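# Carry the C battery from desk to low shelf

## Task

Pick up the C battery sitting on the desk and set it on the upper surface of the low shelf, then open the hand and pull the arm away. The battery must stay there without the robot holding it, and the robot must finish upright, neither toppled nor leaning.

## Robot and tools

Robot: a wheeled cart with a head camera and two arms, left_arm and right_arm, each with a gripper and a wrist camera. The cart footprint is 0.53 m wide and spans x = -0.35 to 0.07 m. Each arm turns about a vertical pan axis at x = -0.060, y = +0.155 (left) or -0.155 m (right). The shoulder sits 0.03 m out from that axis and 0.89 m above the floor. Links: upper arm 0.116, forearm 0.135, hand 0.162 m. The fixed-jaw tip reaches about 0.44 m from its pan axis at most and cannot go below about 0.55 m above the floor.

Frames: the base frame has its origin on the floor between the drive wheels, x forward, y left, z up. The reported left_hand and right_hand are fixed-jaw tip positions in this frame, so a held object sits next to the tip on the swinging-jaw side. These readings can be off by a few centimetres, differently per arm. Hand axes: z out along the fingers, y from swinging jaw toward fixed jaw. Odometry is the base frame as it stood at the start; base_odometry counts wheel rotation, so wheel slip appears as motion. Heading is positive leftward, range -3.142 to 3.142.

execute_actions: argument actions is a list holding one action or none; an empty list only reports state and images. Optional cameras lists head_camera, left_wrist_camera, right_wrist_camera or all (omitted or null gives all, [] gives none). An action may contain base, joints, or both, all starting together.
- base holds exactly one command, a relative offset from where the base last measured itself: translate_m (metres, forward positive, -1.4 to 1.4) or rotate_rad (radians, counter-clockwise/left positive, -3.2 to 3.2). No sideways motion.
- joints is one dictionary keyed by joint name, values absolute targets in radians. Keys: head_pan_rad (-3.2 to 3.2, 0 forward, positive left), head_tilt_rad (-0.76 to 1.45, 0 level, positive down), and for each arm with prefix left_arm_ or right_arm_: shoulder_pan_rad (-1.919 to 1.919), shoulder_lift_rad (-1.745 to 1.745), elbow_flex_rad (-1.69 to 1.58), wrist_flex_rad (-1.658 to 1.658), wrist_roll_rad (-2.743 to 2.841), gripper_rad (0 to 1.919). Done tolerances: 0.02 for head, pan and roll; 0.1 lift; 0.07 elbow; 0.03 wrist flex and gripper. Joints left out may keep pushing toward older targets. An action runs at most 15 s. Bad keys or out-of-range values reject the whole call with no motion.

Joint geometry: pan 0 points left_arm left and right_arm right; positive pan is clockwise from above; forward is +1.571 (left) and -1.571 (right). With lift, elbow and wrist flex all 0 the upper arm tilts 0.24 rad outward from vertical and forearm and fingers are horizontal; positive bends downward, and the sum of the three is the finger angle below horizontal (1.571 straight down, needing the forearm no more than 0.08 rad above level). Wrist roll -1.522: jaws close across the arm plane, fixed jaw on the left looking outward; 1.619: fixed jaw on the right; 0.049: closing within the plane, fixed jaw below (level fingers) or toward the pan axis (pointing down). Over furniture with level fingers, keep the fixed jaw on the left so the hand body sits up rather than down. Gripper opening: 0 gives 0.003 m, 0.3 gives 0.026, 0.6 gives 0.049, 1 gives 0.076, 1.919 gives 0.106. To grip, target below the contact angle; about 0.2 rad below gives the firmest squeeze, more risks a jaw trip. A holding jaw reads off_target; done means empty or barely gripping.

Stowed: pan -1.75 (left) or 1.75 (right), lift 0.05, elbow 1.35, wrist flex -1.55, roll -1.52. Stow in two steps (wrist flex and roll first, then the rest) away from loose items; leaving stow by moving the wrist first can hit or jam on the cart. A stowed turn needs 0.44 m free radius; turning or reversing right beside the desk can snag the cart rear and tip the robot.

Results: base_status and joint_status report each motion: done (base done means wheels turned fully, slip included), off_target (stopped short, maybe still pushing: load sag, obstruction, or trip), time_out (holds where it stopped), not_followed / "joint command not followed" with a cause (a self-collision check refused that arm's targets; the gripper still moves; the targets may be retried later), limit_stop_at_motor_heat. on_its_own lists uncommanded changes. To stop a blocked joint pushing, command its current reading. A stop in one call cancels later motion calls in the same reply.

Sag: loaded or extended joints settle below target; add the last sag against gravity next time. Overload: a joint held over about 0.30 rad from target for about 2 s trips silently (reply time counts), dropping it to 20 % torque. Reset: once still, target 0.2 rad from the reading on the side away from the tripping target (or 0.04 past the range end, or the end itself for a jaw). Payload about 0.4 kg at full reach per hand, 0.7 kg within 0.28 m of the pan axis. Long holds heat shoulder motors; warnings from 55 °C, forced stop at 70 °C.

wait: seconds 0 to 10, no new command, returns state and images. zoom_image: camera name and region [x0, y0, x1, y1] in pixels, top-left origin, at most 504 by 504, from that camera's latest full image (images are 644x476). finished_scene: scene number; ends it irreversibly and reports success.

Avoid: pulling or pushing hard, especially on things ahead (tipping); arms or hands striking or pressing each other; drops, slams and knocked-over items. Objects may occasionally be nudged by outside forces. The robot runs on its last command while you think.

Each tool is called by a JSON object that holds its "api" and its "payload".

## Session

{"api": "execute_actions", "payload": {"actions": []}}

Scene clock: 0.00 s.
base_odometry: x=+0.000 y=+0.000 heading=+0.000 (m, m, rad; odometry frame)
base_status: not commanded
joint_positions: head_pan_rad=-0.006 head_tilt_rad=-0.023 left_arm_shoulder_pan_rad=-1.771 left_arm_shoulder_lift_rad=+0.053 left_arm_elbow_flex_rad=+1.353 left_arm_wrist_flex_rad=-1.471 left_arm_wrist_roll_rad=-1.498 left_arm_gripper_rad=+1.920 right_arm_shoulder_pan_rad=+1.745 right_arm_shoulder_lift_rad=+0.049 right_arm_elbow_flex_rad=+1.360 right_arm_wrist_flex_rad=-1.552 right_arm_wrist_roll_rad=-1.541 right_arm_gripper_rad=+1.920
joint_status: not commanded
left_hand: x=-0.3053 y=+0.0973 z=+0.8828 quat_wxyz=(-0.064, -0.679, -0.077, +0.727) (m; base frame)
right_hand: x=-0.3072 y=-0.1194 z=+0.8957 quat_wxyz=(-0.059, +0.651, -0.063, -0.754) (m; base frame)
pictures: head_camera, left_wrist_camera, right_wrist_camera
Images, in order (width x height): head_camera 644x476, left_wrist_camera 644x476, right_wrist_camera 644x476.

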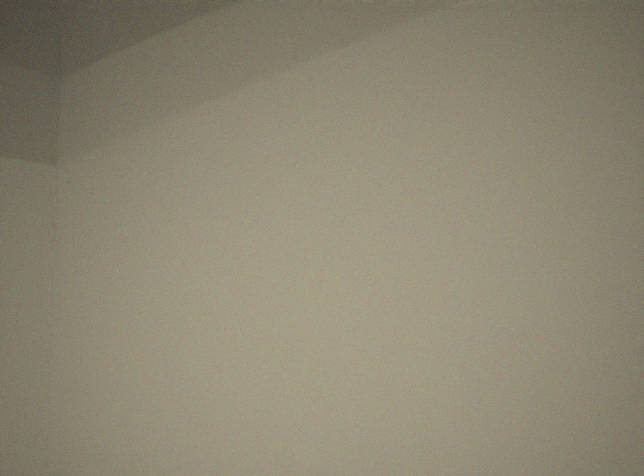

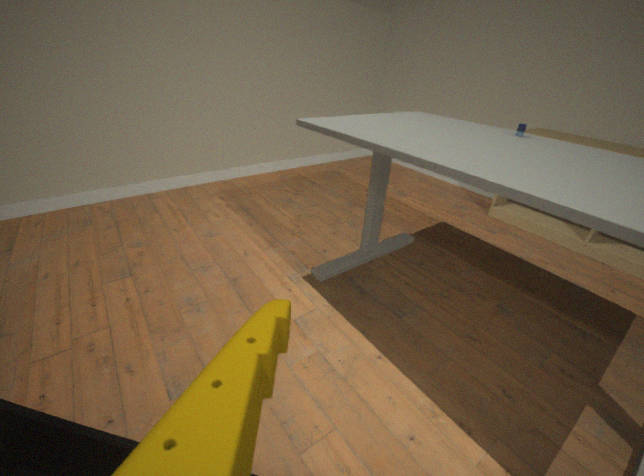

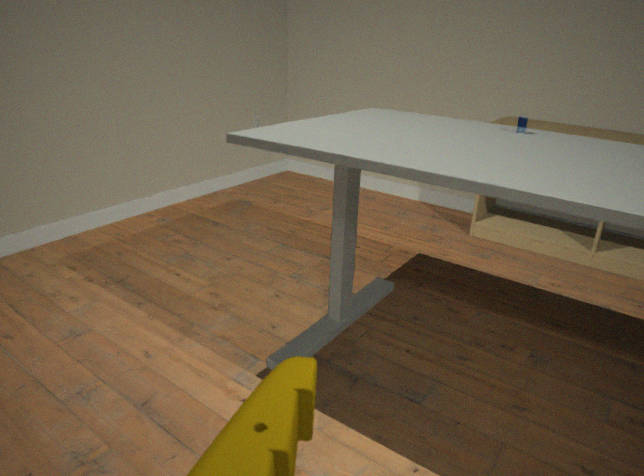

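{"api": "execute_actions", "payload": {"actions": [{"joints":{"head_pan_rad":2.7,"head_tilt_rad":0.4}}], "cameras": ["head_camera"]}}

{"api": "execute_actions", "payload": {"actions": [{"joints":{"head_pan_rad":1.8,"head_tilt_rad":0.5}}], "cameras": ["head_camera"]}}

Scene clock: 5.43 s.
base_odometry: x=+0.000 y=+0.000 heading=+0.000 (m, m, rad; odometry frame)
base_status: not commanded
joint_positions: head_pan_rad=+2.690 head_tilt_rad=+0.393 left_arm_shoulder_pan_rad=-1.771 left_arm_shoulder_lift_rad=+0.053 left_arm_elbow_flex_rad=+1.353 left_arm_wrist_flex_rad=-1.471 left_arm_wrist_roll_rad=-1.498 left_arm_gripper_rad=+1.920 right_arm_shoulder_pan_rad=+1.745 right_arm_shoulder_lift_rad=+0.049 right_arm_elbow_flex_rad=+1.360 right_arm_wrist_flex_rad=-1.552 right_arm_wrist_roll_rad=-1.541 right_arm_gripper_rad=+1.920
joint_status: all done
left_hand: x=-0.3053 y=+0.0973 z=+0.8828 quat_wxyz=(-0.064, -0.679, -0.077, +0.727) (m; base frame)
right_hand: x=-0.3072 y=-0.1194 z=+0.8957 quat_wxyz=(-0.059, +0.651, -0.063, -0.754) (m; base frame)
pictures: head_camera
Images, in order (width x height): head_camera 644x476.

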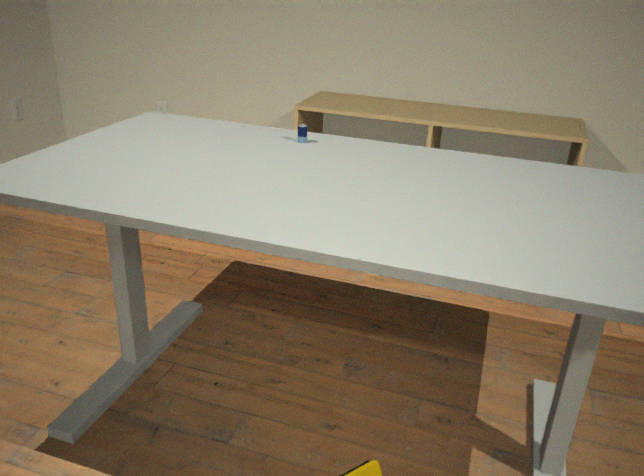

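Scene clock: 6.83 s.
base_odometry: x=+0.000 y=+0.000 heading=+0.000 (m, m, rad; odometry frame)
base_status: not commanded
joint_positions: head_pan_rad=+1.810 head_tilt_rad=+0.494 left_arm_shoulder_pan_rad=-1.771 left_arm_shoulder_lift_rad=+0.053 left_arm_elbow_flex_rad=+1.353 left_arm_wrist_flex_rad=-1.471 left_arm_wrist_roll_rad=-1.498 left_arm_gripper_rad=+1.920 right_arm_shoulder_pan_rad=+1.745 right_arm_shoulder_lift_rad=+0.049 right_arm_elbow_flex_rad=+1.360 right_arm_wrist_flex_rad=-1.552 right_arm_wrist_roll_rad=-1.541 right_arm_gripper_rad=+1.920
joint_status: all done
left_hand: x=-0.3053 y=+0.0973 z=+0.8828 quat_wxyz=(-0.064, -0.679, -0.077, +0.727) (m; base frame)
right_hand: x=-0.3072 y=-0.1194 z=+0.8957 quat_wxyz=(-0.059, +0.651, -0.063, -0.754) (m; base frame)
pictures: head_camera
Images, in order (width x height): head_camera 644x476.

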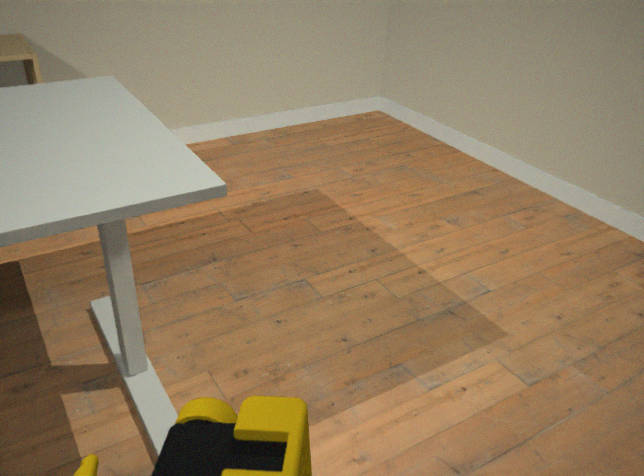

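{"api": "execute_actions", "payload": {"actions": [{"base":{"rotate_rad":1.5},"joints":{"head_pan_rad":0.5,"head_tilt_rad":0.6}}], "cameras": ["head_camera"]}}

{"api": "execute_actions", "payload": {"actions": [{"base":{"translate_m":1.1},"joints":{"head_pan_rad":1.6,"head_tilt_rad":0.5}}], "cameras": ["head_camera"]}}

{"api": "execute_actions", "payload": {"actions": [{"base":{"rotate_rad":0.82},"joints":{"head_pan_rad":0.5,"head_tilt_rad":0.5}}], "cameras": ["head_camera"]}}

Scene clock: 34.60 s.
base_odometry: x=-0.001 y=+0.000 heading=+1.499 (m, m, rad; odometry frame)
base_status: done
joint_positions: head_pan_rad=+0.510 head_tilt_rad=+0.594 left_arm_shoulder_pan_rad=-1.771 left_arm_shoulder_lift_rad=+0.053 left_arm_elbow_flex_rad=+1.353 left_arm_wrist_flex_rad=-1.471 left_arm_wrist_roll_rad=-1.498 left_arm_gripper_rad=+1.920 right_arm_shoulder_pan_rad=+1.745 right_arm_shoulder_lift_rad=+0.049 right_arm_elbow_flex_rad=+1.360 right_arm_wrist_flex_rad=-1.552 right_arm_wrist_roll_rad=-1.541 right_arm_gripper_rad=+1.920
joint_status: all done
left_hand: x=-0.3053 y=+0.0973 z=+0.8828 quat_wxyz=(-0.064, -0.679, -0.077, +0.727) (m; base frame)
right_hand: x=-0.3072 y=-0.1194 z=+0.8957 quat_wxyz=(-0.059, +0.651, -0.063, -0.754) (m; base frame)
pictures: head_camera
Images, in order (width x height): head_camera 644x476.

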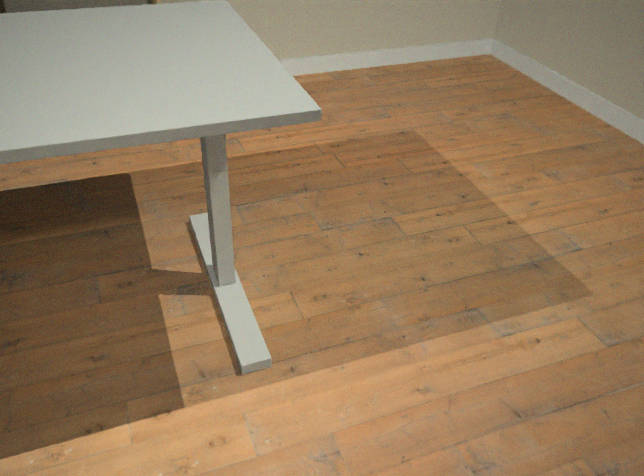

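Scene clock: 40.93 s.
base_odometry: x=+0.077 y=+1.097 heading=+1.498 (m, m, rad; odometry frame)
base_status: done
joint_positions: head_pan_rad=+1.590 head_tilt_rad=+0.514 left_arm_shoulder_pan_rad=-1.771 left_arm_shoulder_lift_rad=+0.053 left_arm_elbow_flex_rad=+1.353 left_arm_wrist_flex_rad=-1.471 left_arm_wrist_roll_rad=-1.498 left_arm_gripper_rad=+1.920 right_arm_shoulder_pan_rad=+1.745 right_arm_shoulder_lift_rad=+0.049 right_arm_elbow_flex_rad=+1.360 right_arm_wrist_flex_rad=-1.552 right_arm_wrist_roll_rad=-1.541 right_arm_gripper_rad=+1.920
joint_status: all done
left_hand: x=-0.3053 y=+0.0973 z=+0.8828 quat_wxyz=(-0.064, -0.679, -0.077, +0.727) (m; base frame)
right_hand: x=-0.3072 y=-0.1194 z=+0.8957 quat_wxyz=(-0.059, +0.651, -0.063, -0.754) (m; base frame)
pictures: head_camera
Images, in order (width x height): head_camera 644x476.

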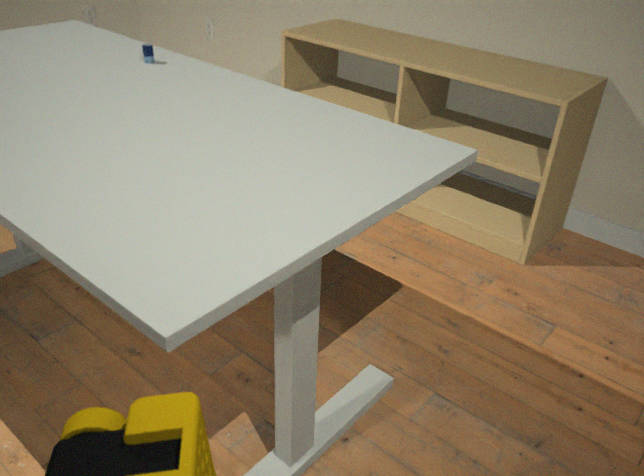

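Scene clock: 42.67 s.
base_odometry: x=+0.077 y=+1.097 heading=+2.317 (m, m, rad; odometry frame)
base_status: done
joint_positions: head_pan_rad=+0.510 head_tilt_rad=+0.514 left_arm_shoulder_pan_rad=-1.771 left_arm_shoulder_lift_rad=+0.053 left_arm_elbow_flex_rad=+1.353 left_arm_wrist_flex_rad=-1.471 left_arm_wrist_roll_rad=-1.498 left_arm_gripper_rad=+1.920 right_arm_shoulder_pan_rad=+1.745 right_arm_shoulder_lift_rad=+0.049 right_arm_elbow_flex_rad=+1.360 right_arm_wrist_flex_rad=-1.552 right_arm_wrist_roll_rad=-1.541 right_arm_gripper_rad=+1.920
joint_status: all done
left_hand: x=-0.3053 y=+0.0973 z=+0.8828 quat_wxyz=(-0.064, -0.679, -0.077, +0.727) (m; base frame)
right_hand: x=-0.3072 y=-0.1194 z=+0.8957 quat_wxyz=(-0.059, +0.651, -0.063, -0.754) (m; base frame)
pictures: head_camera
Images, in order (width x height): head_camera 644x476.

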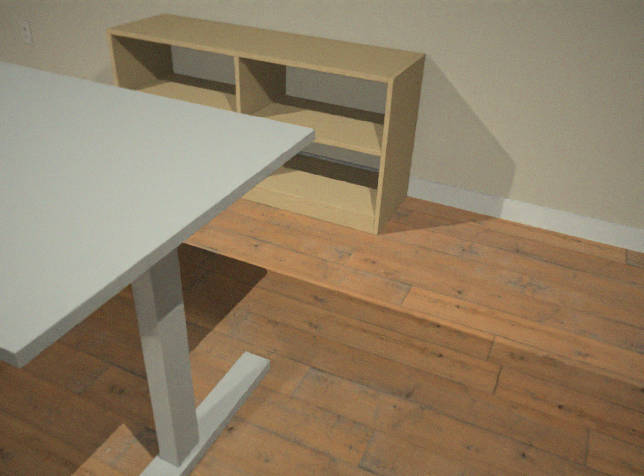

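{"api": "execute_actions", "payload": {"actions": [{"base":{"translate_m":1.3},"joints":{"head_pan_rad":1.57,"head_tilt_rad":0.5}}], "cameras": ["head_camera"]}}

{"api": "execute_actions", "payload": {"actions": [{"base":{"rotate_rad":1.6},"joints":{"head_pan_rad":0,"head_tilt_rad":0.6}}], "cameras": ["head_camera"]}}

Scene clock: 66.73 s.
base_odometry: x=-0.806 y=+2.051 heading=+2.316 (m, m, rad; odometry frame)
base_status: done
joint_positions: head_pan_rad=+1.560 head_tilt_rad=+0.514 left_arm_shoulder_pan_rad=-1.771 left_arm_shoulder_lift_rad=+0.053 left_arm_elbow_flex_rad=+1.353 left_arm_wrist_flex_rad=-1.471 left_arm_wrist_roll_rad=-1.498 left_arm_gripper_rad=+1.920 right_arm_shoulder_pan_rad=+1.745 right_arm_shoulder_lift_rad=+0.049 right_arm_elbow_flex_rad=+1.360 right_arm_wrist_flex_rad=-1.552 right_arm_wrist_roll_rad=-1.541 right_arm_gripper_rad=+1.920
joint_status: all done
left_hand: x=-0.3053 y=+0.0973 z=+0.8828 quat_wxyz=(-0.064, -0.679, -0.077, +0.727) (m; base frame)
right_hand: x=-0.3072 y=-0.1194 z=+0.8957 quat_wxyz=(-0.059, +0.651, -0.063, -0.754) (m; base frame)
pictures: head_camera
Images, in order (width x height): head_camera 644x476.

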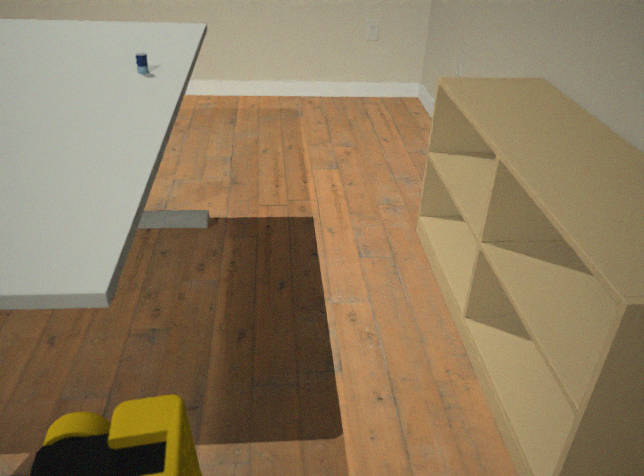

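Scene clock: 69.43 s.
base_odometry: x=-0.806 y=+2.050 heading=-2.368 (m, m, rad; odometry frame)
base_status: done
joint_positions: head_pan_rad=+0.010 head_tilt_rad=+0.594 left_arm_shoulder_pan_rad=-1.771 left_arm_shoulder_lift_rad=+0.053 left_arm_elbow_flex_rad=+1.353 left_arm_wrist_flex_rad=-1.471 left_arm_wrist_roll_rad=-1.498 left_arm_gripper_rad=+1.920 right_arm_shoulder_pan_rad=+1.745 right_arm_shoulder_lift_rad=+0.049 right_arm_elbow_flex_rad=+1.360 right_arm_wrist_flex_rad=-1.552 right_arm_wrist_roll_rad=-1.541 right_arm_gripper_rad=+1.920
joint_status: all done
left_hand: x=-0.3053 y=+0.0973 z=+0.8828 quat_wxyz=(-0.064, -0.679, -0.077, +0.727) (m; base frame)
right_hand: x=-0.3072 y=-0.1194 z=+0.8957 quat_wxyz=(-0.059, +0.651, -0.063, -0.754) (m; base frame)
pictures: head_camera
Images, in order (width x height): head_camera 644x476.

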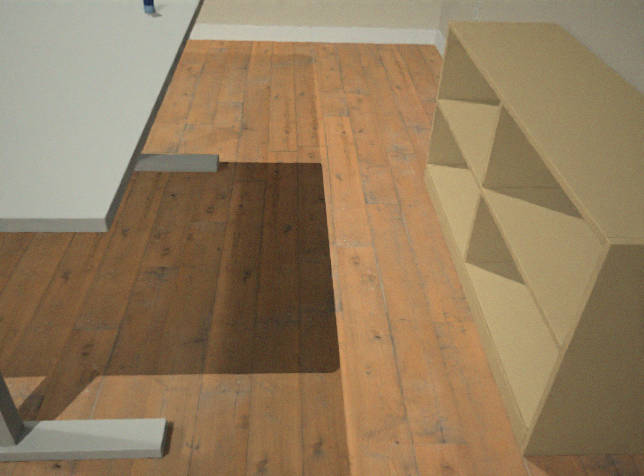

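{"api": "execute_actions", "payload": {"actions": [{"base":{"rotate_rad":-0.13}}], "cameras": []}}

{"api": "execute_actions", "payload": {"actions": [{"base":{"translate_m":0.48}}], "cameras": []}}

{"api": "execute_actions", "payload": {"actions": [{"base":{"rotate_rad":0.187},"joints":{"head_pan_rad":0,"head_tilt_rad":0.5}}], "cameras": ["head_camera"]}}

Scene clock: 85.67 s.
base_odometry: x=-0.806 y=+2.050 heading=-2.500 (m, m, rad; odometry frame)
base_status: done
joint_positions: head_pan_rad=+0.010 head_tilt_rad=+0.594 left_arm_shoulder_pan_rad=-1.771 left_arm_shoulder_lift_rad=+0.053 left_arm_elbow_flex_rad=+1.353 left_arm_wrist_flex_rad=-1.471 left_arm_wrist_roll_rad=-1.498 left_arm_gripper_rad=+1.920 right_arm_shoulder_pan_rad=+1.745 right_arm_shoulder_lift_rad=+0.049 right_arm_elbow_flex_rad=+1.360 right_arm_wrist_flex_rad=-1.552 right_arm_wrist_roll_rad=-1.541 right_arm_gripper_rad=+1.920
joint_status: not commanded
left_hand: x=-0.3053 y=+0.0973 z=+0.8828 quat_wxyz=(-0.064, -0.679, -0.077, +0.727) (m; base frame)
right_hand: x=-0.3072 y=-0.1194 z=+0.8957 quat_wxyz=(-0.059, +0.651, -0.063, -0.754) (m; base frame)
pictures: none
No camera images: the call's "cameras" was empty. Leave "cameras" out to get every camera's image.

Scene clock: 88.90 s.
base_odometry: x=-1.189 y=+1.762 heading=-2.497 (m, m, rad; odometry frame)
base_status: done
joint_positions: head_pan_rad=+0.010 head_tilt_rad=+0.594 left_arm_shoulder_pan_rad=-1.771 left_arm_shoulder_lift_rad=+0.053 left_arm_elbow_flex_rad=+1.353 left_arm_wrist_flex_rad=-1.471 left_arm_wrist_roll_rad=-1.498 left_arm_gripper_rad=+1.920 right_arm_shoulder_pan_rad=+1.745 right_arm_shoulder_lift_rad=+0.049 right_arm_elbow_flex_rad=+1.360 right_arm_wrist_flex_rad=-1.552 right_arm_wrist_roll_rad=-1.541 right_arm_gripper_rad=+1.920
joint_status: not commanded
left_hand: x=-0.3053 y=+0.0973 z=+0.8828 quat_wxyz=(-0.064, -0.679, -0.077, +0.727) (m; base frame)
right_hand: x=-0.3072 y=-0.1194 z=+0.8957 quat_wxyz=(-0.059, +0.651, -0.063, -0.754) (m; base frame)
pictures: none
No camera images: the call's "cameras" was empty. Leave "cameras" out to get every camera's image.

Scene clock: 89.80 s.
base_odometry: x=-1.190 y=+1.761 heading=-2.311 (m, m, rad; odometry frame)
base_status: done
joint_positions: head_pan_rad=+0.010 head_tilt_rad=+0.514 left_arm_shoulder_pan_rad=-1.771 left_arm_shoulder_lift_rad=+0.053 left_arm_elbow_flex_rad=+1.353 left_arm_wrist_flex_rad=-1.471 left_arm_wrist_roll_rad=-1.498 left_arm_gripper_rad=+1.920 right_arm_shoulder_pan_rad=+1.745 right_arm_shoulder_lift_rad=+0.049 right_arm_elbow_flex_rad=+1.360 right_arm_wrist_flex_rad=-1.552 right_arm_wrist_roll_rad=-1.541 right_arm_gripper_rad=+1.920
joint_status: all done
left_hand: x=-0.3053 y=+0.0973 z=+0.8828 quat_wxyz=(-0.064, -0.679, -0.077, +0.727) (m; base frame)
right_hand: x=-0.3072 y=-0.1194 z=+0.8957 quat_wxyz=(-0.059, +0.651, -0.063, -0.754) (m; base frame)
pictures: head_camera
Images, in order (width x height): head_camera 644x476.

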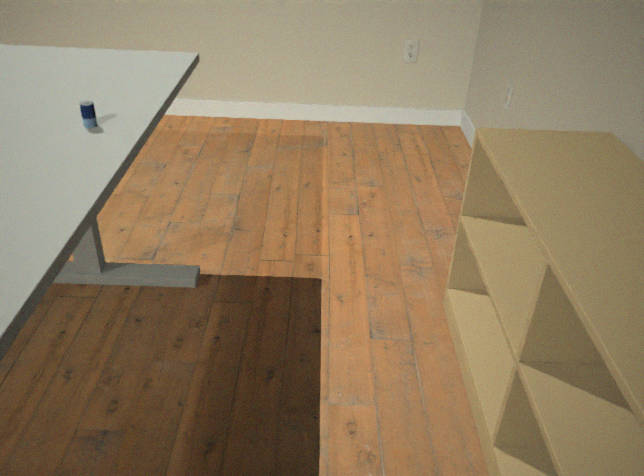

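{"api": "execute_actions", "payload": {"actions": [{"base":{"translate_m":1.12},"joints":{"head_pan_rad":1.45,"head_tilt_rad":0.85,"left_arm_shoulder_pan_rad":0,"left_arm_gripper_rad":1.0}}], "cameras": ["head_camera","left_wrist_camera"]}}

Scene clock: 118.60 s.
base_odometry: x=-1.945 y=+0.934 heading=-2.313 (m, m, rad; odometry frame)
base_status: done
joint_positions: head_pan_rad=+1.440 head_tilt_rad=+0.845 left_arm_shoulder_pan_rad=-0.009 left_arm_shoulder_lift_rad=+0.053 left_arm_elbow_flex_rad=+1.353 left_arm_wrist_flex_rad=-1.471 left_arm_wrist_roll_rad=-1.498 left_arm_gripper_rad=+1.011 right_arm_shoulder_pan_rad=+1.745 right_arm_shoulder_lift_rad=+0.049 right_arm_elbow_flex_rad=+1.360 right_arm_wrist_flex_rad=-1.552 right_arm_wrist_roll_rad=-1.541 right_arm_gripper_rad=+1.920
joint_status: all done
left_hand: x=-0.0699 y=+0.4068 z=+0.8828 quat_wxyz=(+0.520, -0.491, +0.475, +0.512) (m; base frame)
right_hand: x=-0.3072 y=-0.1194 z=+0.8957 quat_wxyz=(-0.059, +0.651, -0.063, -0.754) (m; base frame)
pictures: head_camera, left_wrist_camera
Images, in order (width x height): head_camera 644x476, left_wrist_camera 644x476.

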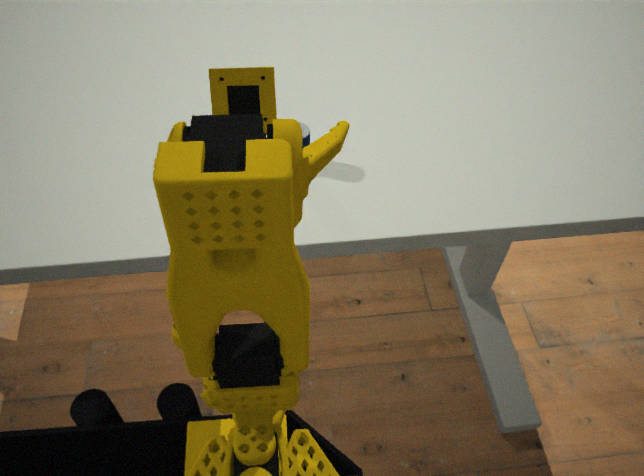

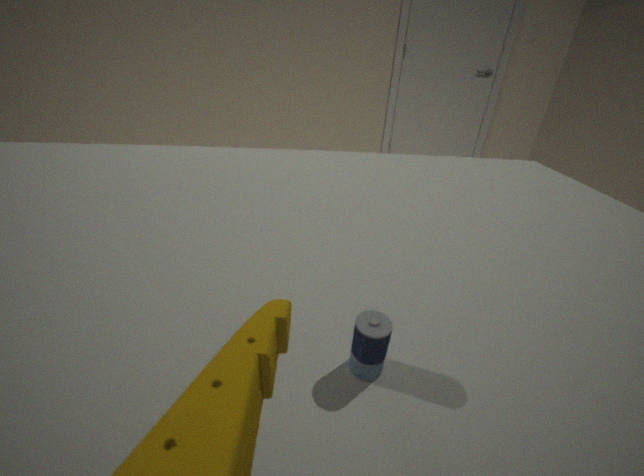

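{"api": "execute_actions", "payload": {"actions": [{"base":{"translate_m":0.02},"joints":{"left_arm_shoulder_lift_rad":0.24,"left_arm_elbow_flex_rad":1.05,"left_arm_wrist_flex_rad":-0.89}}], "cameras": ["head_camera","left_wrist_camera"]}}

Scene clock: 127.63 s.
base_odometry: x=-1.959 y=+0.919 heading=-2.313 (m, m, rad; odometry frame)
base_status: done
joint_positions: head_pan_rad=+1.440 head_tilt_rad=+0.845 left_arm_shoulder_pan_rad=-0.007 left_arm_shoulder_lift_rad=+0.243 left_arm_elbow_flex_rad=+1.073 left_arm_wrist_flex_rad=-0.894 left_arm_wrist_roll_rad=-1.498 left_arm_gripper_rad=+1.011 right_arm_shoulder_pan_rad=+1.745 right_arm_shoulder_lift_rad=+0.049 right_arm_elbow_flex_rad=+1.360 right_arm_wrist_flex_rad=-1.552 right_arm_wrist_roll_rad=-1.541 right_arm_gripper_rad=+1.920
joint_status: all done
left_hand: x=-0.0697 y=+0.4248 z=+0.8011 quat_wxyz=(+0.387, -0.603, +0.584, +0.381) (m; base frame)
right_hand: x=-0.3072 y=-0.1194 z=+0.8957 quat_wxyz=(-0.059, +0.651, -0.063, -0.754) (m; base frame)
pictures: head_camera, left_wrist_camera
Images, in order (width x height): head_camera 644x476, left_wrist_camera 644x476.

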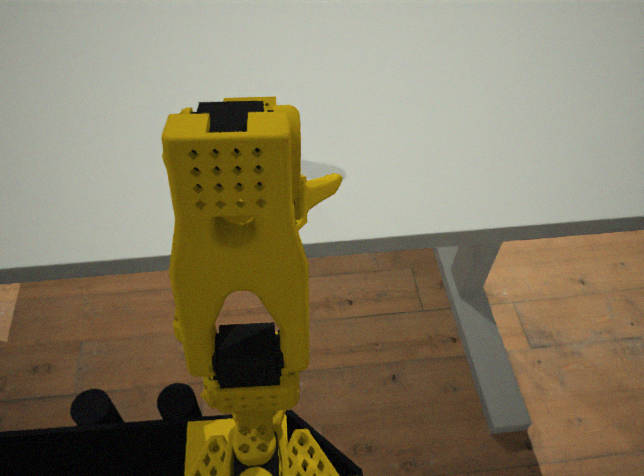

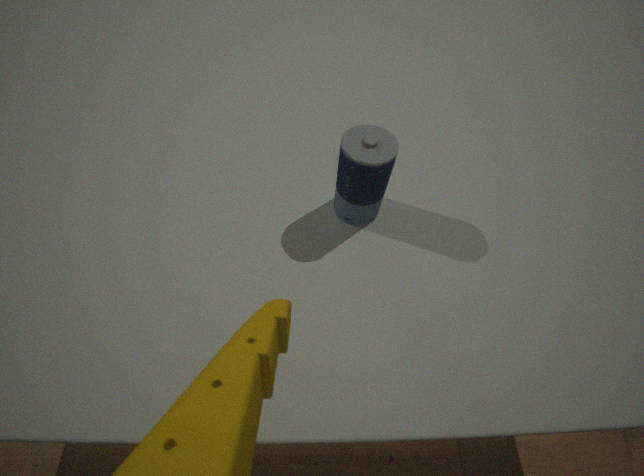

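{"api": "execute_actions", "payload": {"actions": [{"joints":{"left_arm_shoulder_lift_rad":0.53,"left_arm_elbow_flex_rad":0.65,"left_arm_wrist_flex_rad":-0.79,"head_pan_rad":1.2}}], "cameras": ["head_camera","left_wrist_camera"]}}

Scene clock: 137.77 s.
base_odometry: x=-1.959 y=+0.919 heading=-2.313 (m, m, rad; odometry frame)
base_status: not commanded
joint_positions: head_pan_rad=+1.210 head_tilt_rad=+0.845 left_arm_shoulder_pan_rad=-0.007 left_arm_shoulder_lift_rad=+0.539 left_arm_elbow_flex_rad=+0.678 left_arm_wrist_flex_rad=-0.794 left_arm_wrist_roll_rad=-1.498 left_arm_gripper_rad=+1.011 right_arm_shoulder_pan_rad=+1.745 right_arm_shoulder_lift_rad=+0.049 right_arm_elbow_flex_rad=+1.360 right_arm_wrist_flex_rad=-1.552 right_arm_wrist_roll_rad=-1.541 right_arm_gripper_rad=+1.920
joint_status: all done
left_hand: x=-0.0700 y=+0.4651 z=+0.7854 quat_wxyz=(+0.387, -0.603, +0.584, +0.381) (m; base frame)
right_hand: x=-0.3072 y=-0.1194 z=+0.8957 quat_wxyz=(-0.059, +0.651, -0.063, -0.754) (m; base frame)
pictures: head_camera, left_wrist_camera
Images, in order (width x height): head_camera 644x476, left_wrist_camera 644x476.

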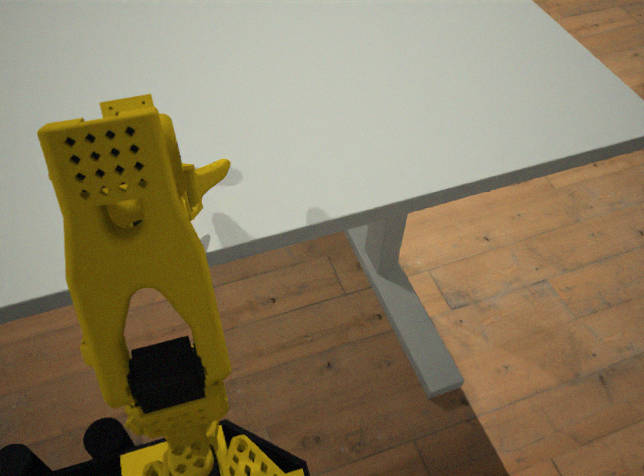

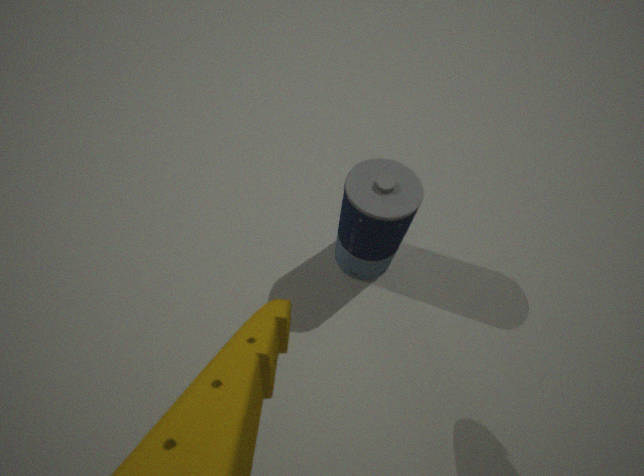

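{"api": "execute_actions", "payload": {"actions": [{"joints":{"left_arm_shoulder_lift_rad":0.75,"left_arm_elbow_flex_rad":0.14,"left_arm_wrist_flex_rad":-0.5}}], "cameras": ["head_camera","left_wrist_camera"]}}

Scene clock: 145.30 s.
base_odometry: x=-1.959 y=+0.919 heading=-2.313 (m, m, rad; odometry frame)
base_status: not commanded
joint_positions: head_pan_rad=+1.210 head_tilt_rad=+0.845 left_arm_shoulder_pan_rad=-0.007 left_arm_shoulder_lift_rad=+0.766 left_arm_elbow_flex_rad=+0.171 left_arm_wrist_flex_rad=-0.503 left_arm_wrist_roll_rad=-1.498 left_arm_gripper_rad=+1.011 right_arm_shoulder_pan_rad=+1.745 right_arm_shoulder_lift_rad=+0.049 right_arm_elbow_flex_rad=+1.360 right_arm_wrist_flex_rad=-1.552 right_arm_wrist_roll_rad=-1.541 right_arm_gripper_rad=+1.920
joint_status: all done
left_hand: x=-0.0703 y=+0.5130 z=+0.7821 quat_wxyz=(+0.384, -0.605, +0.587, +0.377) (m; base frame)
right_hand: x=-0.3072 y=-0.1194 z=+0.8957 quat_wxyz=(-0.059, +0.651, -0.063, -0.754) (m; base frame)
pictures: head_camera, left_wrist_camera
Images, in order (width x height): head_camera 644x476, left_wrist_camera 644x476.

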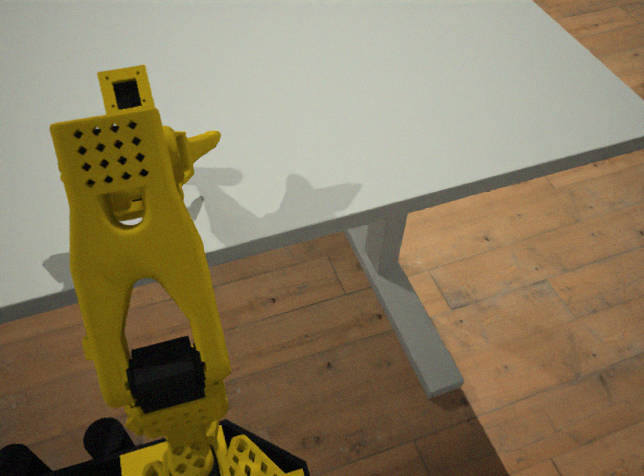

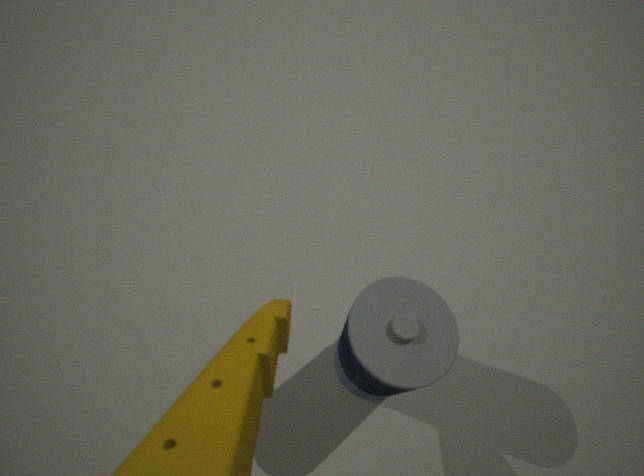

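{"api": "execute_actions", "payload": {"actions": [{"joints":{"left_arm_shoulder_pan_rad":0.04,"left_arm_gripper_rad":0.6}}], "cameras": ["left_wrist_camera"]}}

{"api": "execute_actions", "payload": {"actions": [{"joints":{"left_arm_gripper_rad":0.14}}], "cameras": ["left_wrist_camera"]}}

Scene clock: 149.97 s.
base_odometry: x=-1.959 y=+0.919 heading=-2.313 (m, m, rad; odometry frame)
base_status: not commanded
joint_positions: head_pan_rad=+1.210 head_tilt_rad=+0.845 left_arm_shoulder_pan_rad=+0.031 left_arm_shoulder_lift_rad=+0.766 left_arm_elbow_flex_rad=+0.171 left_arm_wrist_flex_rad=-0.503 left_arm_wrist_roll_rad=-1.498 left_arm_gripper_rad=+0.612 right_arm_shoulder_pan_rad=+1.745 right_arm_shoulder_lift_rad=+0.049 right_arm_elbow_flex_rad=+1.360 right_arm_wrist_flex_rad=-1.552 right_arm_wrist_roll_rad=-1.541 right_arm_gripper_rad=+1.920
joint_status: all done
left_hand: x=-0.0566 y=+0.5132 z=+0.7821 quat_wxyz=(+0.391, -0.594, +0.598, +0.370) (m; base frame)
right_hand: x=-0.3072 y=-0.1194 z=+0.8957 quat_wxyz=(-0.059, +0.651, -0.063, -0.754) (m; base frame)
pictures: left_wrist_camera
Images, in order (width x height): left_wrist_camera 644x476.

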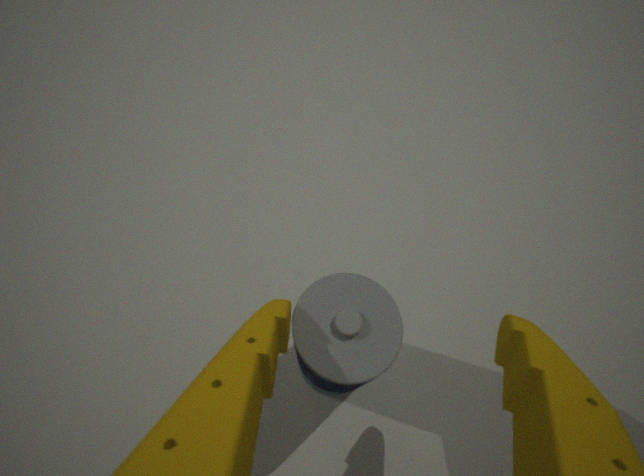

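Scene clock: 150.73 s.
base_odometry: x=-1.959 y=+0.919 heading=-2.313 (m, m, rad; odometry frame)
base_status: not commanded
joint_positions: head_pan_rad=+1.210 head_tilt_rad=+0.845 left_arm_shoulder_pan_rad=+0.031 left_arm_shoulder_lift_rad=+0.766 left_arm_elbow_flex_rad=+0.171 left_arm_wrist_flex_rad=-0.503 left_arm_wrist_roll_rad=-1.498 left_arm_gripper_rad=+0.308 right_arm_shoulder_pan_rad=+1.745 right_arm_shoulder_lift_rad=+0.049 right_arm_elbow_flex_rad=+1.360 right_arm_wrist_flex_rad=-1.552 right_arm_wrist_roll_rad=-1.541 right_arm_gripper_rad=+1.920
joint_status: left_arm_gripper_rad off_target (ended at +0.308, target +0.140)
left_hand: x=-0.0566 y=+0.5132 z=+0.7821 quat_wxyz=(+0.391, -0.594, +0.598, +0.370) (m; base frame)
right_hand: x=-0.3072 y=-0.1194 z=+0.8957 quat_wxyz=(-0.059, +0.651, -0.063, -0.754) (m; base frame)
pictures: left_wrist_camera
Images, in order (width x height): left_wrist_camera 644x476.

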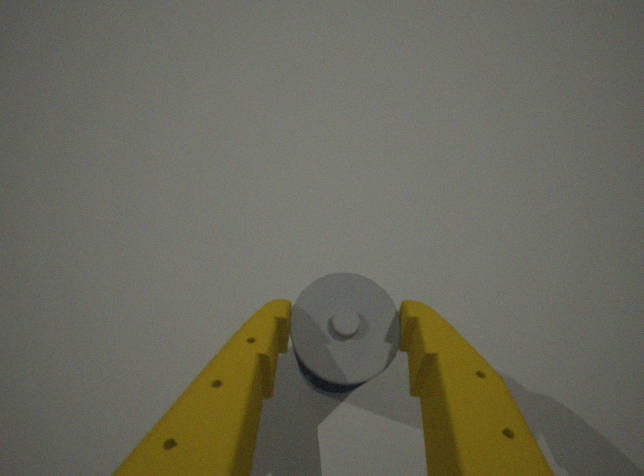

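{"api": "execute_actions", "payload": {"actions": [{"joints":{"left_arm_gripper_rad":0.5,"left_arm_shoulder_pan_rad":0.015}}], "cameras": []}}

{"api": "execute_actions", "payload": {"actions": [{"joints":{"left_arm_shoulder_lift_rad":0.925,"left_arm_elbow_flex_rad":-0.01,"left_arm_wrist_flex_rad":-0.54}}], "cameras": ["left_wrist_camera"]}}

Scene clock: 158.37 s.
base_odometry: x=-1.959 y=+0.919 heading=-2.313 (m, m, rad; odometry frame)
base_status: not commanded
joint_positions: head_pan_rad=+1.210 head_tilt_rad=+0.845 left_arm_shoulder_pan_rad=+0.025 left_arm_shoulder_lift_rad=+0.766 left_arm_elbow_flex_rad=+0.171 left_arm_wrist_flex_rad=-0.503 left_arm_wrist_roll_rad=-1.498 left_arm_gripper_rad=+0.488 right_arm_shoulder_pan_rad=+1.745 right_arm_shoulder_lift_rad=+0.049 right_arm_elbow_flex_rad=+1.360 right_arm_wrist_flex_rad=-1.552 right_arm_wrist_roll_rad=-1.541 right_arm_gripper_rad=+1.920
joint_status: all done
left_hand: x=-0.0588 y=+0.5132 z=+0.7821 quat_wxyz=(+0.390, -0.596, +0.596, +0.371) (m; base frame)
right_hand: x=-0.3072 y=-0.1194 z=+0.8957 quat_wxyz=(-0.059, +0.651, -0.063, -0.754) (m; base frame)
pictures: none
No camera images: the call's "cameras" was empty. Leave "cameras" out to get every camera's image.

Scene clock: 159.23 s.
base_odometry: x=-1.959 y=+0.919 heading=-2.313 (m, m, rad; odometry frame)
base_status: not commanded
joint_positions: head_pan_rad=+1.210 head_tilt_rad=+0.845 left_arm_shoulder_pan_rad=+0.025 left_arm_shoulder_lift_rad=+0.941 left_arm_elbow_flex_rad=+0.021 left_arm_wrist_flex_rad=-0.521 left_arm_wrist_roll_rad=-1.498 left_arm_gripper_rad=+0.489 right_arm_shoulder_pan_rad=+1.745 right_arm_shoulder_lift_rad=+0.049 right_arm_elbow_flex_rad=+1.360 right_arm_wrist_flex_rad=-1.552 right_arm_wrist_roll_rad=-1.541 right_arm_gripper_rad=+1.920
joint_status: all done
left_hand: x=-0.0586 y=+0.5194 z=+0.7612 quat_wxyz=(+0.388, -0.597, +0.597, +0.369) (m; base frame)
right_hand: x=-0.3072 y=-0.1194 z=+0.8957 quat_wxyz=(-0.059, +0.651, -0.063, -0.754) (m; base frame)
pictures: left_wrist_camera
Images, in order (width x height): left_wrist_camera 644x476.

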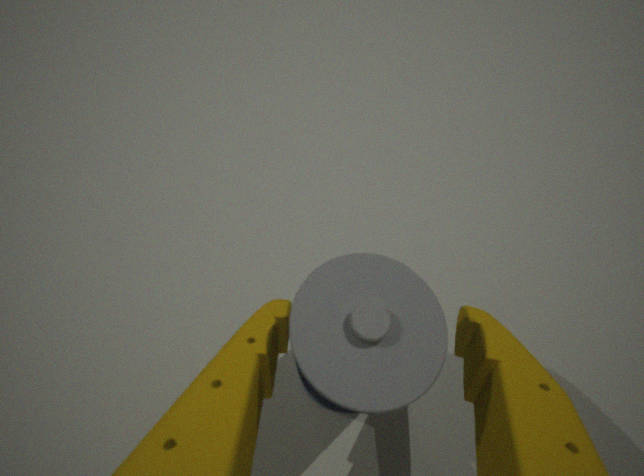

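{"api": "execute_actions", "payload": {"actions": [{"joints":{"left_arm_shoulder_lift_rad":0.83,"left_arm_elbow_flex_rad":-0.165,"left_arm_wrist_flex_rad":0.01}}], "cameras": ["left_wrist_camera"]}}

Scene clock: 172.57 s.
base_odometry: x=-1.959 y=+0.919 heading=-2.313 (m, m, rad; odometry frame)
base_status: not commanded
joint_positions: head_pan_rad=+1.210 head_tilt_rad=+0.845 left_arm_shoulder_pan_rad=+0.025 left_arm_shoulder_lift_rad=+0.884 left_arm_elbow_flex_rad=-0.131 left_arm_wrist_flex_rad=+0.005 left_arm_wrist_roll_rad=-1.498 left_arm_gripper_rad=+0.489 right_arm_shoulder_pan_rad=+1.745 right_arm_shoulder_lift_rad=+0.049 right_arm_elbow_flex_rad=+1.360 right_arm_wrist_flex_rad=-1.552 right_arm_wrist_roll_rad=-1.541 right_arm_gripper_rad=+1.920
joint_status: all done
left_hand: x=-0.0589 y=+0.5085 z=+0.7446 quat_wxyz=(+0.286, -0.649, +0.650, +0.273) (m; base frame)
right_hand: x=-0.3072 y=-0.1194 z=+0.8957 quat_wxyz=(-0.059, +0.651, -0.063, -0.754) (m; base frame)
pictures: left_wrist_camera
Images, in order (width x height): left_wrist_camera 644x476.

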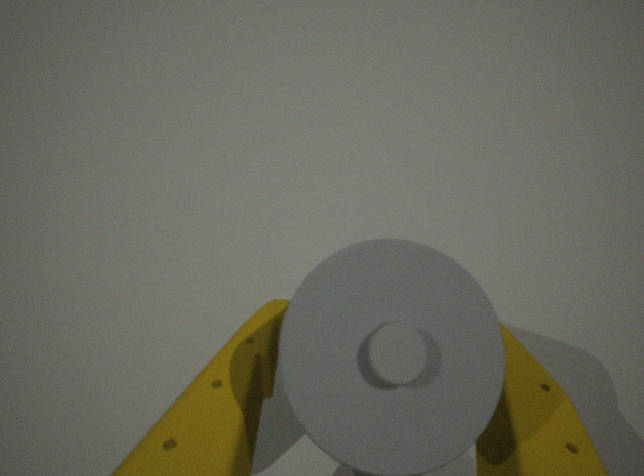

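{"api": "execute_actions", "payload": {"actions": [{"joints":{"left_arm_gripper_rad":0.15}}], "cameras": []}}

{"api": "execute_actions", "payload": {"actions": [{"joints":{"left_arm_shoulder_lift_rad":0.3,"left_arm_elbow_flex_rad":0.2,"head_pan_rad":-1.0,"head_tilt_rad":0.8}}], "cameras": ["left_wrist_camera","head_camera"]}}

Scene clock: 177.80 s.
base_odometry: x=-1.959 y=+0.919 heading=-2.313 (m, m, rad; odometry frame)
base_status: not commanded
joint_positions: head_pan_rad=+1.210 head_tilt_rad=+0.845 left_arm_shoulder_pan_rad=+0.023 left_arm_shoulder_lift_rad=+0.884 left_arm_elbow_flex_rad=-0.131 left_arm_wrist_flex_rad=+0.005 left_arm_wrist_roll_rad=-1.498 left_arm_gripper_rad=+0.313 right_arm_shoulder_pan_rad=+1.745 right_arm_shoulder_lift_rad=+0.049 right_arm_elbow_flex_rad=+1.360 right_arm_wrist_flex_rad=-1.552 right_arm_wrist_roll_rad=-1.541 right_arm_gripper_rad=+1.920
joint_status: left_arm_gripper_rad off_target (ended at +0.313, target +0.150)
left_hand: x=-0.0595 y=+0.5085 z=+0.7446 quat_wxyz=(+0.286, -0.650, +0.649, +0.273) (m; base frame)
right_hand: x=-0.3072 y=-0.1194 z=+0.8957 quat_wxyz=(-0.059, +0.651, -0.063, -0.754) (m; base frame)
pictures: none
No camera images: the call's "cameras" was empty. Leave "cameras" out to get every camera's image.

Scene clock: 180.07 s.
base_odometry: x=-1.959 y=+0.919 heading=-2.313 (m, m, rad; odometry frame)
base_status: not commanded
joint_positions: head_pan_rad=-0.990 head_tilt_rad=+0.815 left_arm_shoulder_pan_rad=+0.023 left_arm_shoulder_lift_rad=+0.362 left_arm_elbow_flex_rad=+0.205 left_arm_wrist_flex_rad=+0.008 left_arm_wrist_roll_rad=-1.498 left_arm_gripper_rad=+0.313 right_arm_shoulder_pan_rad=+1.745 right_arm_shoulder_lift_rad=+0.049 right_arm_elbow_flex_rad=+1.360 right_arm_wrist_flex_rad=-1.552 right_arm_wrist_roll_rad=-1.541 right_arm_gripper_rad=+1.920
joint_status: all done
left_hand: x=-0.0596 y=+0.5025 z=+0.8334 quat_wxyz=(+0.345, -0.622, +0.621, +0.329) (m; base frame)
right_hand: x=-0.3072 y=-0.1194 z=+0.8957 quat_wxyz=(-0.059, +0.651, -0.063, -0.754) (m; base frame)
pictures: head_camera, left_wrist_camera
Images, in order (width x height): head_camera 644x476, left_wrist_camera 644x476.

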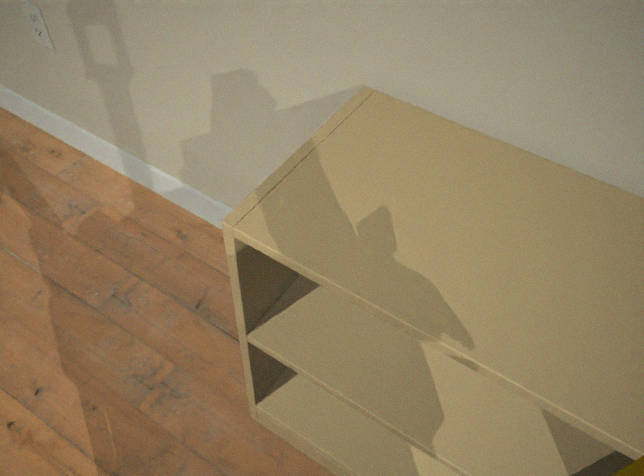

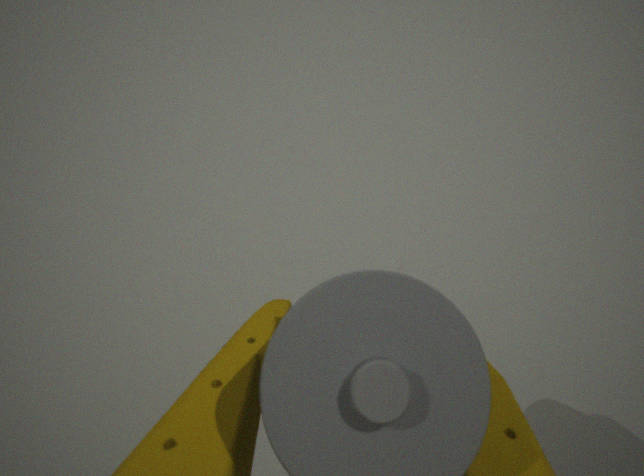

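{"api": "execute_actions", "payload": {"actions": [{"base":{"translate_m":0.9},"joints":{"left_arm_shoulder_pan_rad":1.3,"head_pan_rad":2.2,"head_tilt_rad":0.7}}], "cameras": ["head_camera"]}}

Scene clock: 199.80 s.
base_odometry: x=-2.569 y=+0.257 heading=-2.315 (m, m, rad; odometry frame)
base_status: done
joint_positions: head_pan_rad=+2.190 head_tilt_rad=+0.714 left_arm_shoulder_pan_rad=+1.292 left_arm_shoulder_lift_rad=+0.362 left_arm_elbow_flex_rad=+0.205 left_arm_wrist_flex_rad=+0.008 left_arm_wrist_roll_rad=-1.498 left_arm_gripper_rad=+0.313 right_arm_shoulder_pan_rad=+1.745 right_arm_shoulder_lift_rad=+0.049 right_arm_elbow_flex_rad=+1.360 right_arm_wrist_flex_rad=-1.552 right_arm_wrist_roll_rad=-1.541 right_arm_gripper_rad=+1.920
joint_status: all done
left_hand: x=+0.2719 y=+0.2580 z=+0.8334 quat_wxyz=(+0.473, -0.133, +0.869, +0.061) (m; base frame)
right_hand: x=-0.3072 y=-0.1194 z=+0.8957 quat_wxyz=(-0.059, +0.651, -0.063, -0.754) (m; base frame)
pictures: head_camera
Images, in order (width x height): head_camera 644x476.

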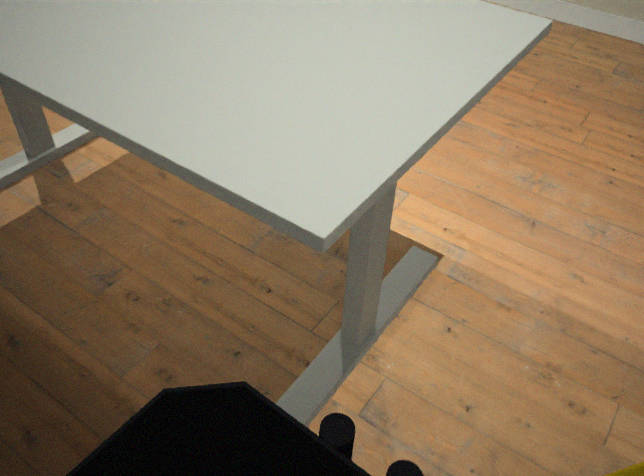

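{"api": "execute_actions", "payload": {"actions": [{"base":{"rotate_rad":-2.75},"joints":{"head_pan_rad":0.3,"head_tilt_rad":0.75}}], "cameras": ["head_camera"]}}

Scene clock: 210.37 s.
base_odometry: x=-2.568 y=+0.257 heading=+1.219 (m, m, rad; odometry frame)
base_status: done
joint_positions: head_pan_rad=+0.310 head_tilt_rad=+0.745 left_arm_shoulder_pan_rad=+1.294 left_arm_shoulder_lift_rad=+0.362 left_arm_elbow_flex_rad=+0.205 left_arm_wrist_flex_rad=+0.008 left_arm_wrist_roll_rad=-1.498 left_arm_gripper_rad=+0.313 right_arm_shoulder_pan_rad=+1.745 right_arm_shoulder_lift_rad=+0.049 right_arm_elbow_flex_rad=+1.360 right_arm_wrist_flex_rad=-1.552 right_arm_wrist_roll_rad=-1.541 right_arm_gripper_rad=+1.920
joint_status: all done
left_hand: x=+0.2721 y=+0.2575 z=+0.8334 quat_wxyz=(+0.473, -0.132, +0.869, +0.060) (m; base frame)
right_hand: x=-0.3072 y=-0.1194 z=+0.8957 quat_wxyz=(-0.059, +0.651, -0.063, -0.754) (m; base frame)
pictures: head_camera
Images, in order (width x height): head_camera 644x476.

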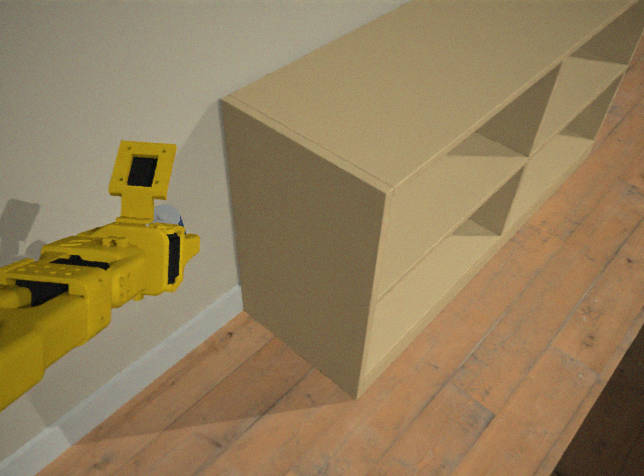

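{"api": "execute_actions", "payload": {"actions": [{"base":{"translate_m":0.45},"joints":{"head_pan_rad":0.2,"head_tilt_rad":1.0,"left_arm_shoulder_pan_rad":1.38,"left_arm_shoulder_lift_rad":1.1,"left_arm_elbow_flex_rad":-0.2,"left_arm_wrist_flex_rad":-0.17}}], "cameras": ["head_camera","left_wrist_camera"]}}

Scene clock: 224.03 s.
base_odometry: x=-2.413 y=+0.680 heading=+1.218 (m, m, rad; odometry frame)
base_status: done
joint_positions: head_pan_rad=+0.210 head_tilt_rad=+0.995 left_arm_shoulder_pan_rad=+1.370 left_arm_shoulder_lift_rad=+1.126 left_arm_elbow_flex_rad=-0.164 left_arm_wrist_flex_rad=-0.150 left_arm_wrist_roll_rad=-1.498 left_arm_gripper_rad=+0.313 right_arm_shoulder_pan_rad=+1.745 right_arm_shoulder_lift_rad=+0.049 right_arm_elbow_flex_rad=+1.360 right_arm_wrist_flex_rad=-1.552 right_arm_wrist_roll_rad=-1.541 right_arm_gripper_rad=+1.920
joint_status: all done
left_hand: x=+0.2674 y=+0.2294 z=+0.6927 quat_wxyz=(+0.369, -0.104, +0.923, +0.033) (m; base frame)
right_hand: x=-0.3072 y=-0.1194 z=+0.8957 quat_wxyz=(-0.059, +0.651, -0.063, -0.754) (m; base frame)
pictures: head_camera, left_wrist_camera
Images, in order (width x height): head_camera 644x476, left_wrist_camera 644x476.

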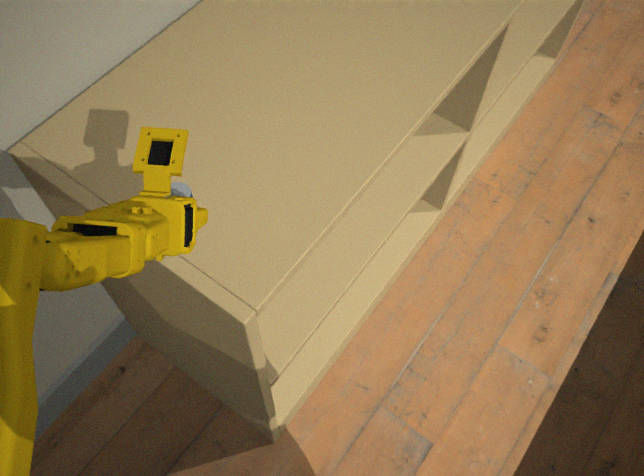

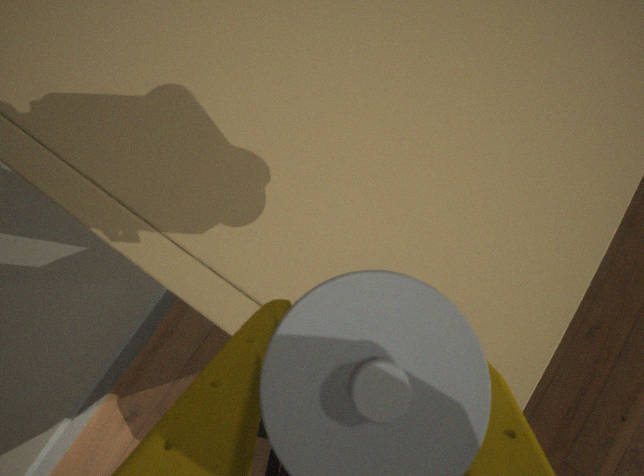

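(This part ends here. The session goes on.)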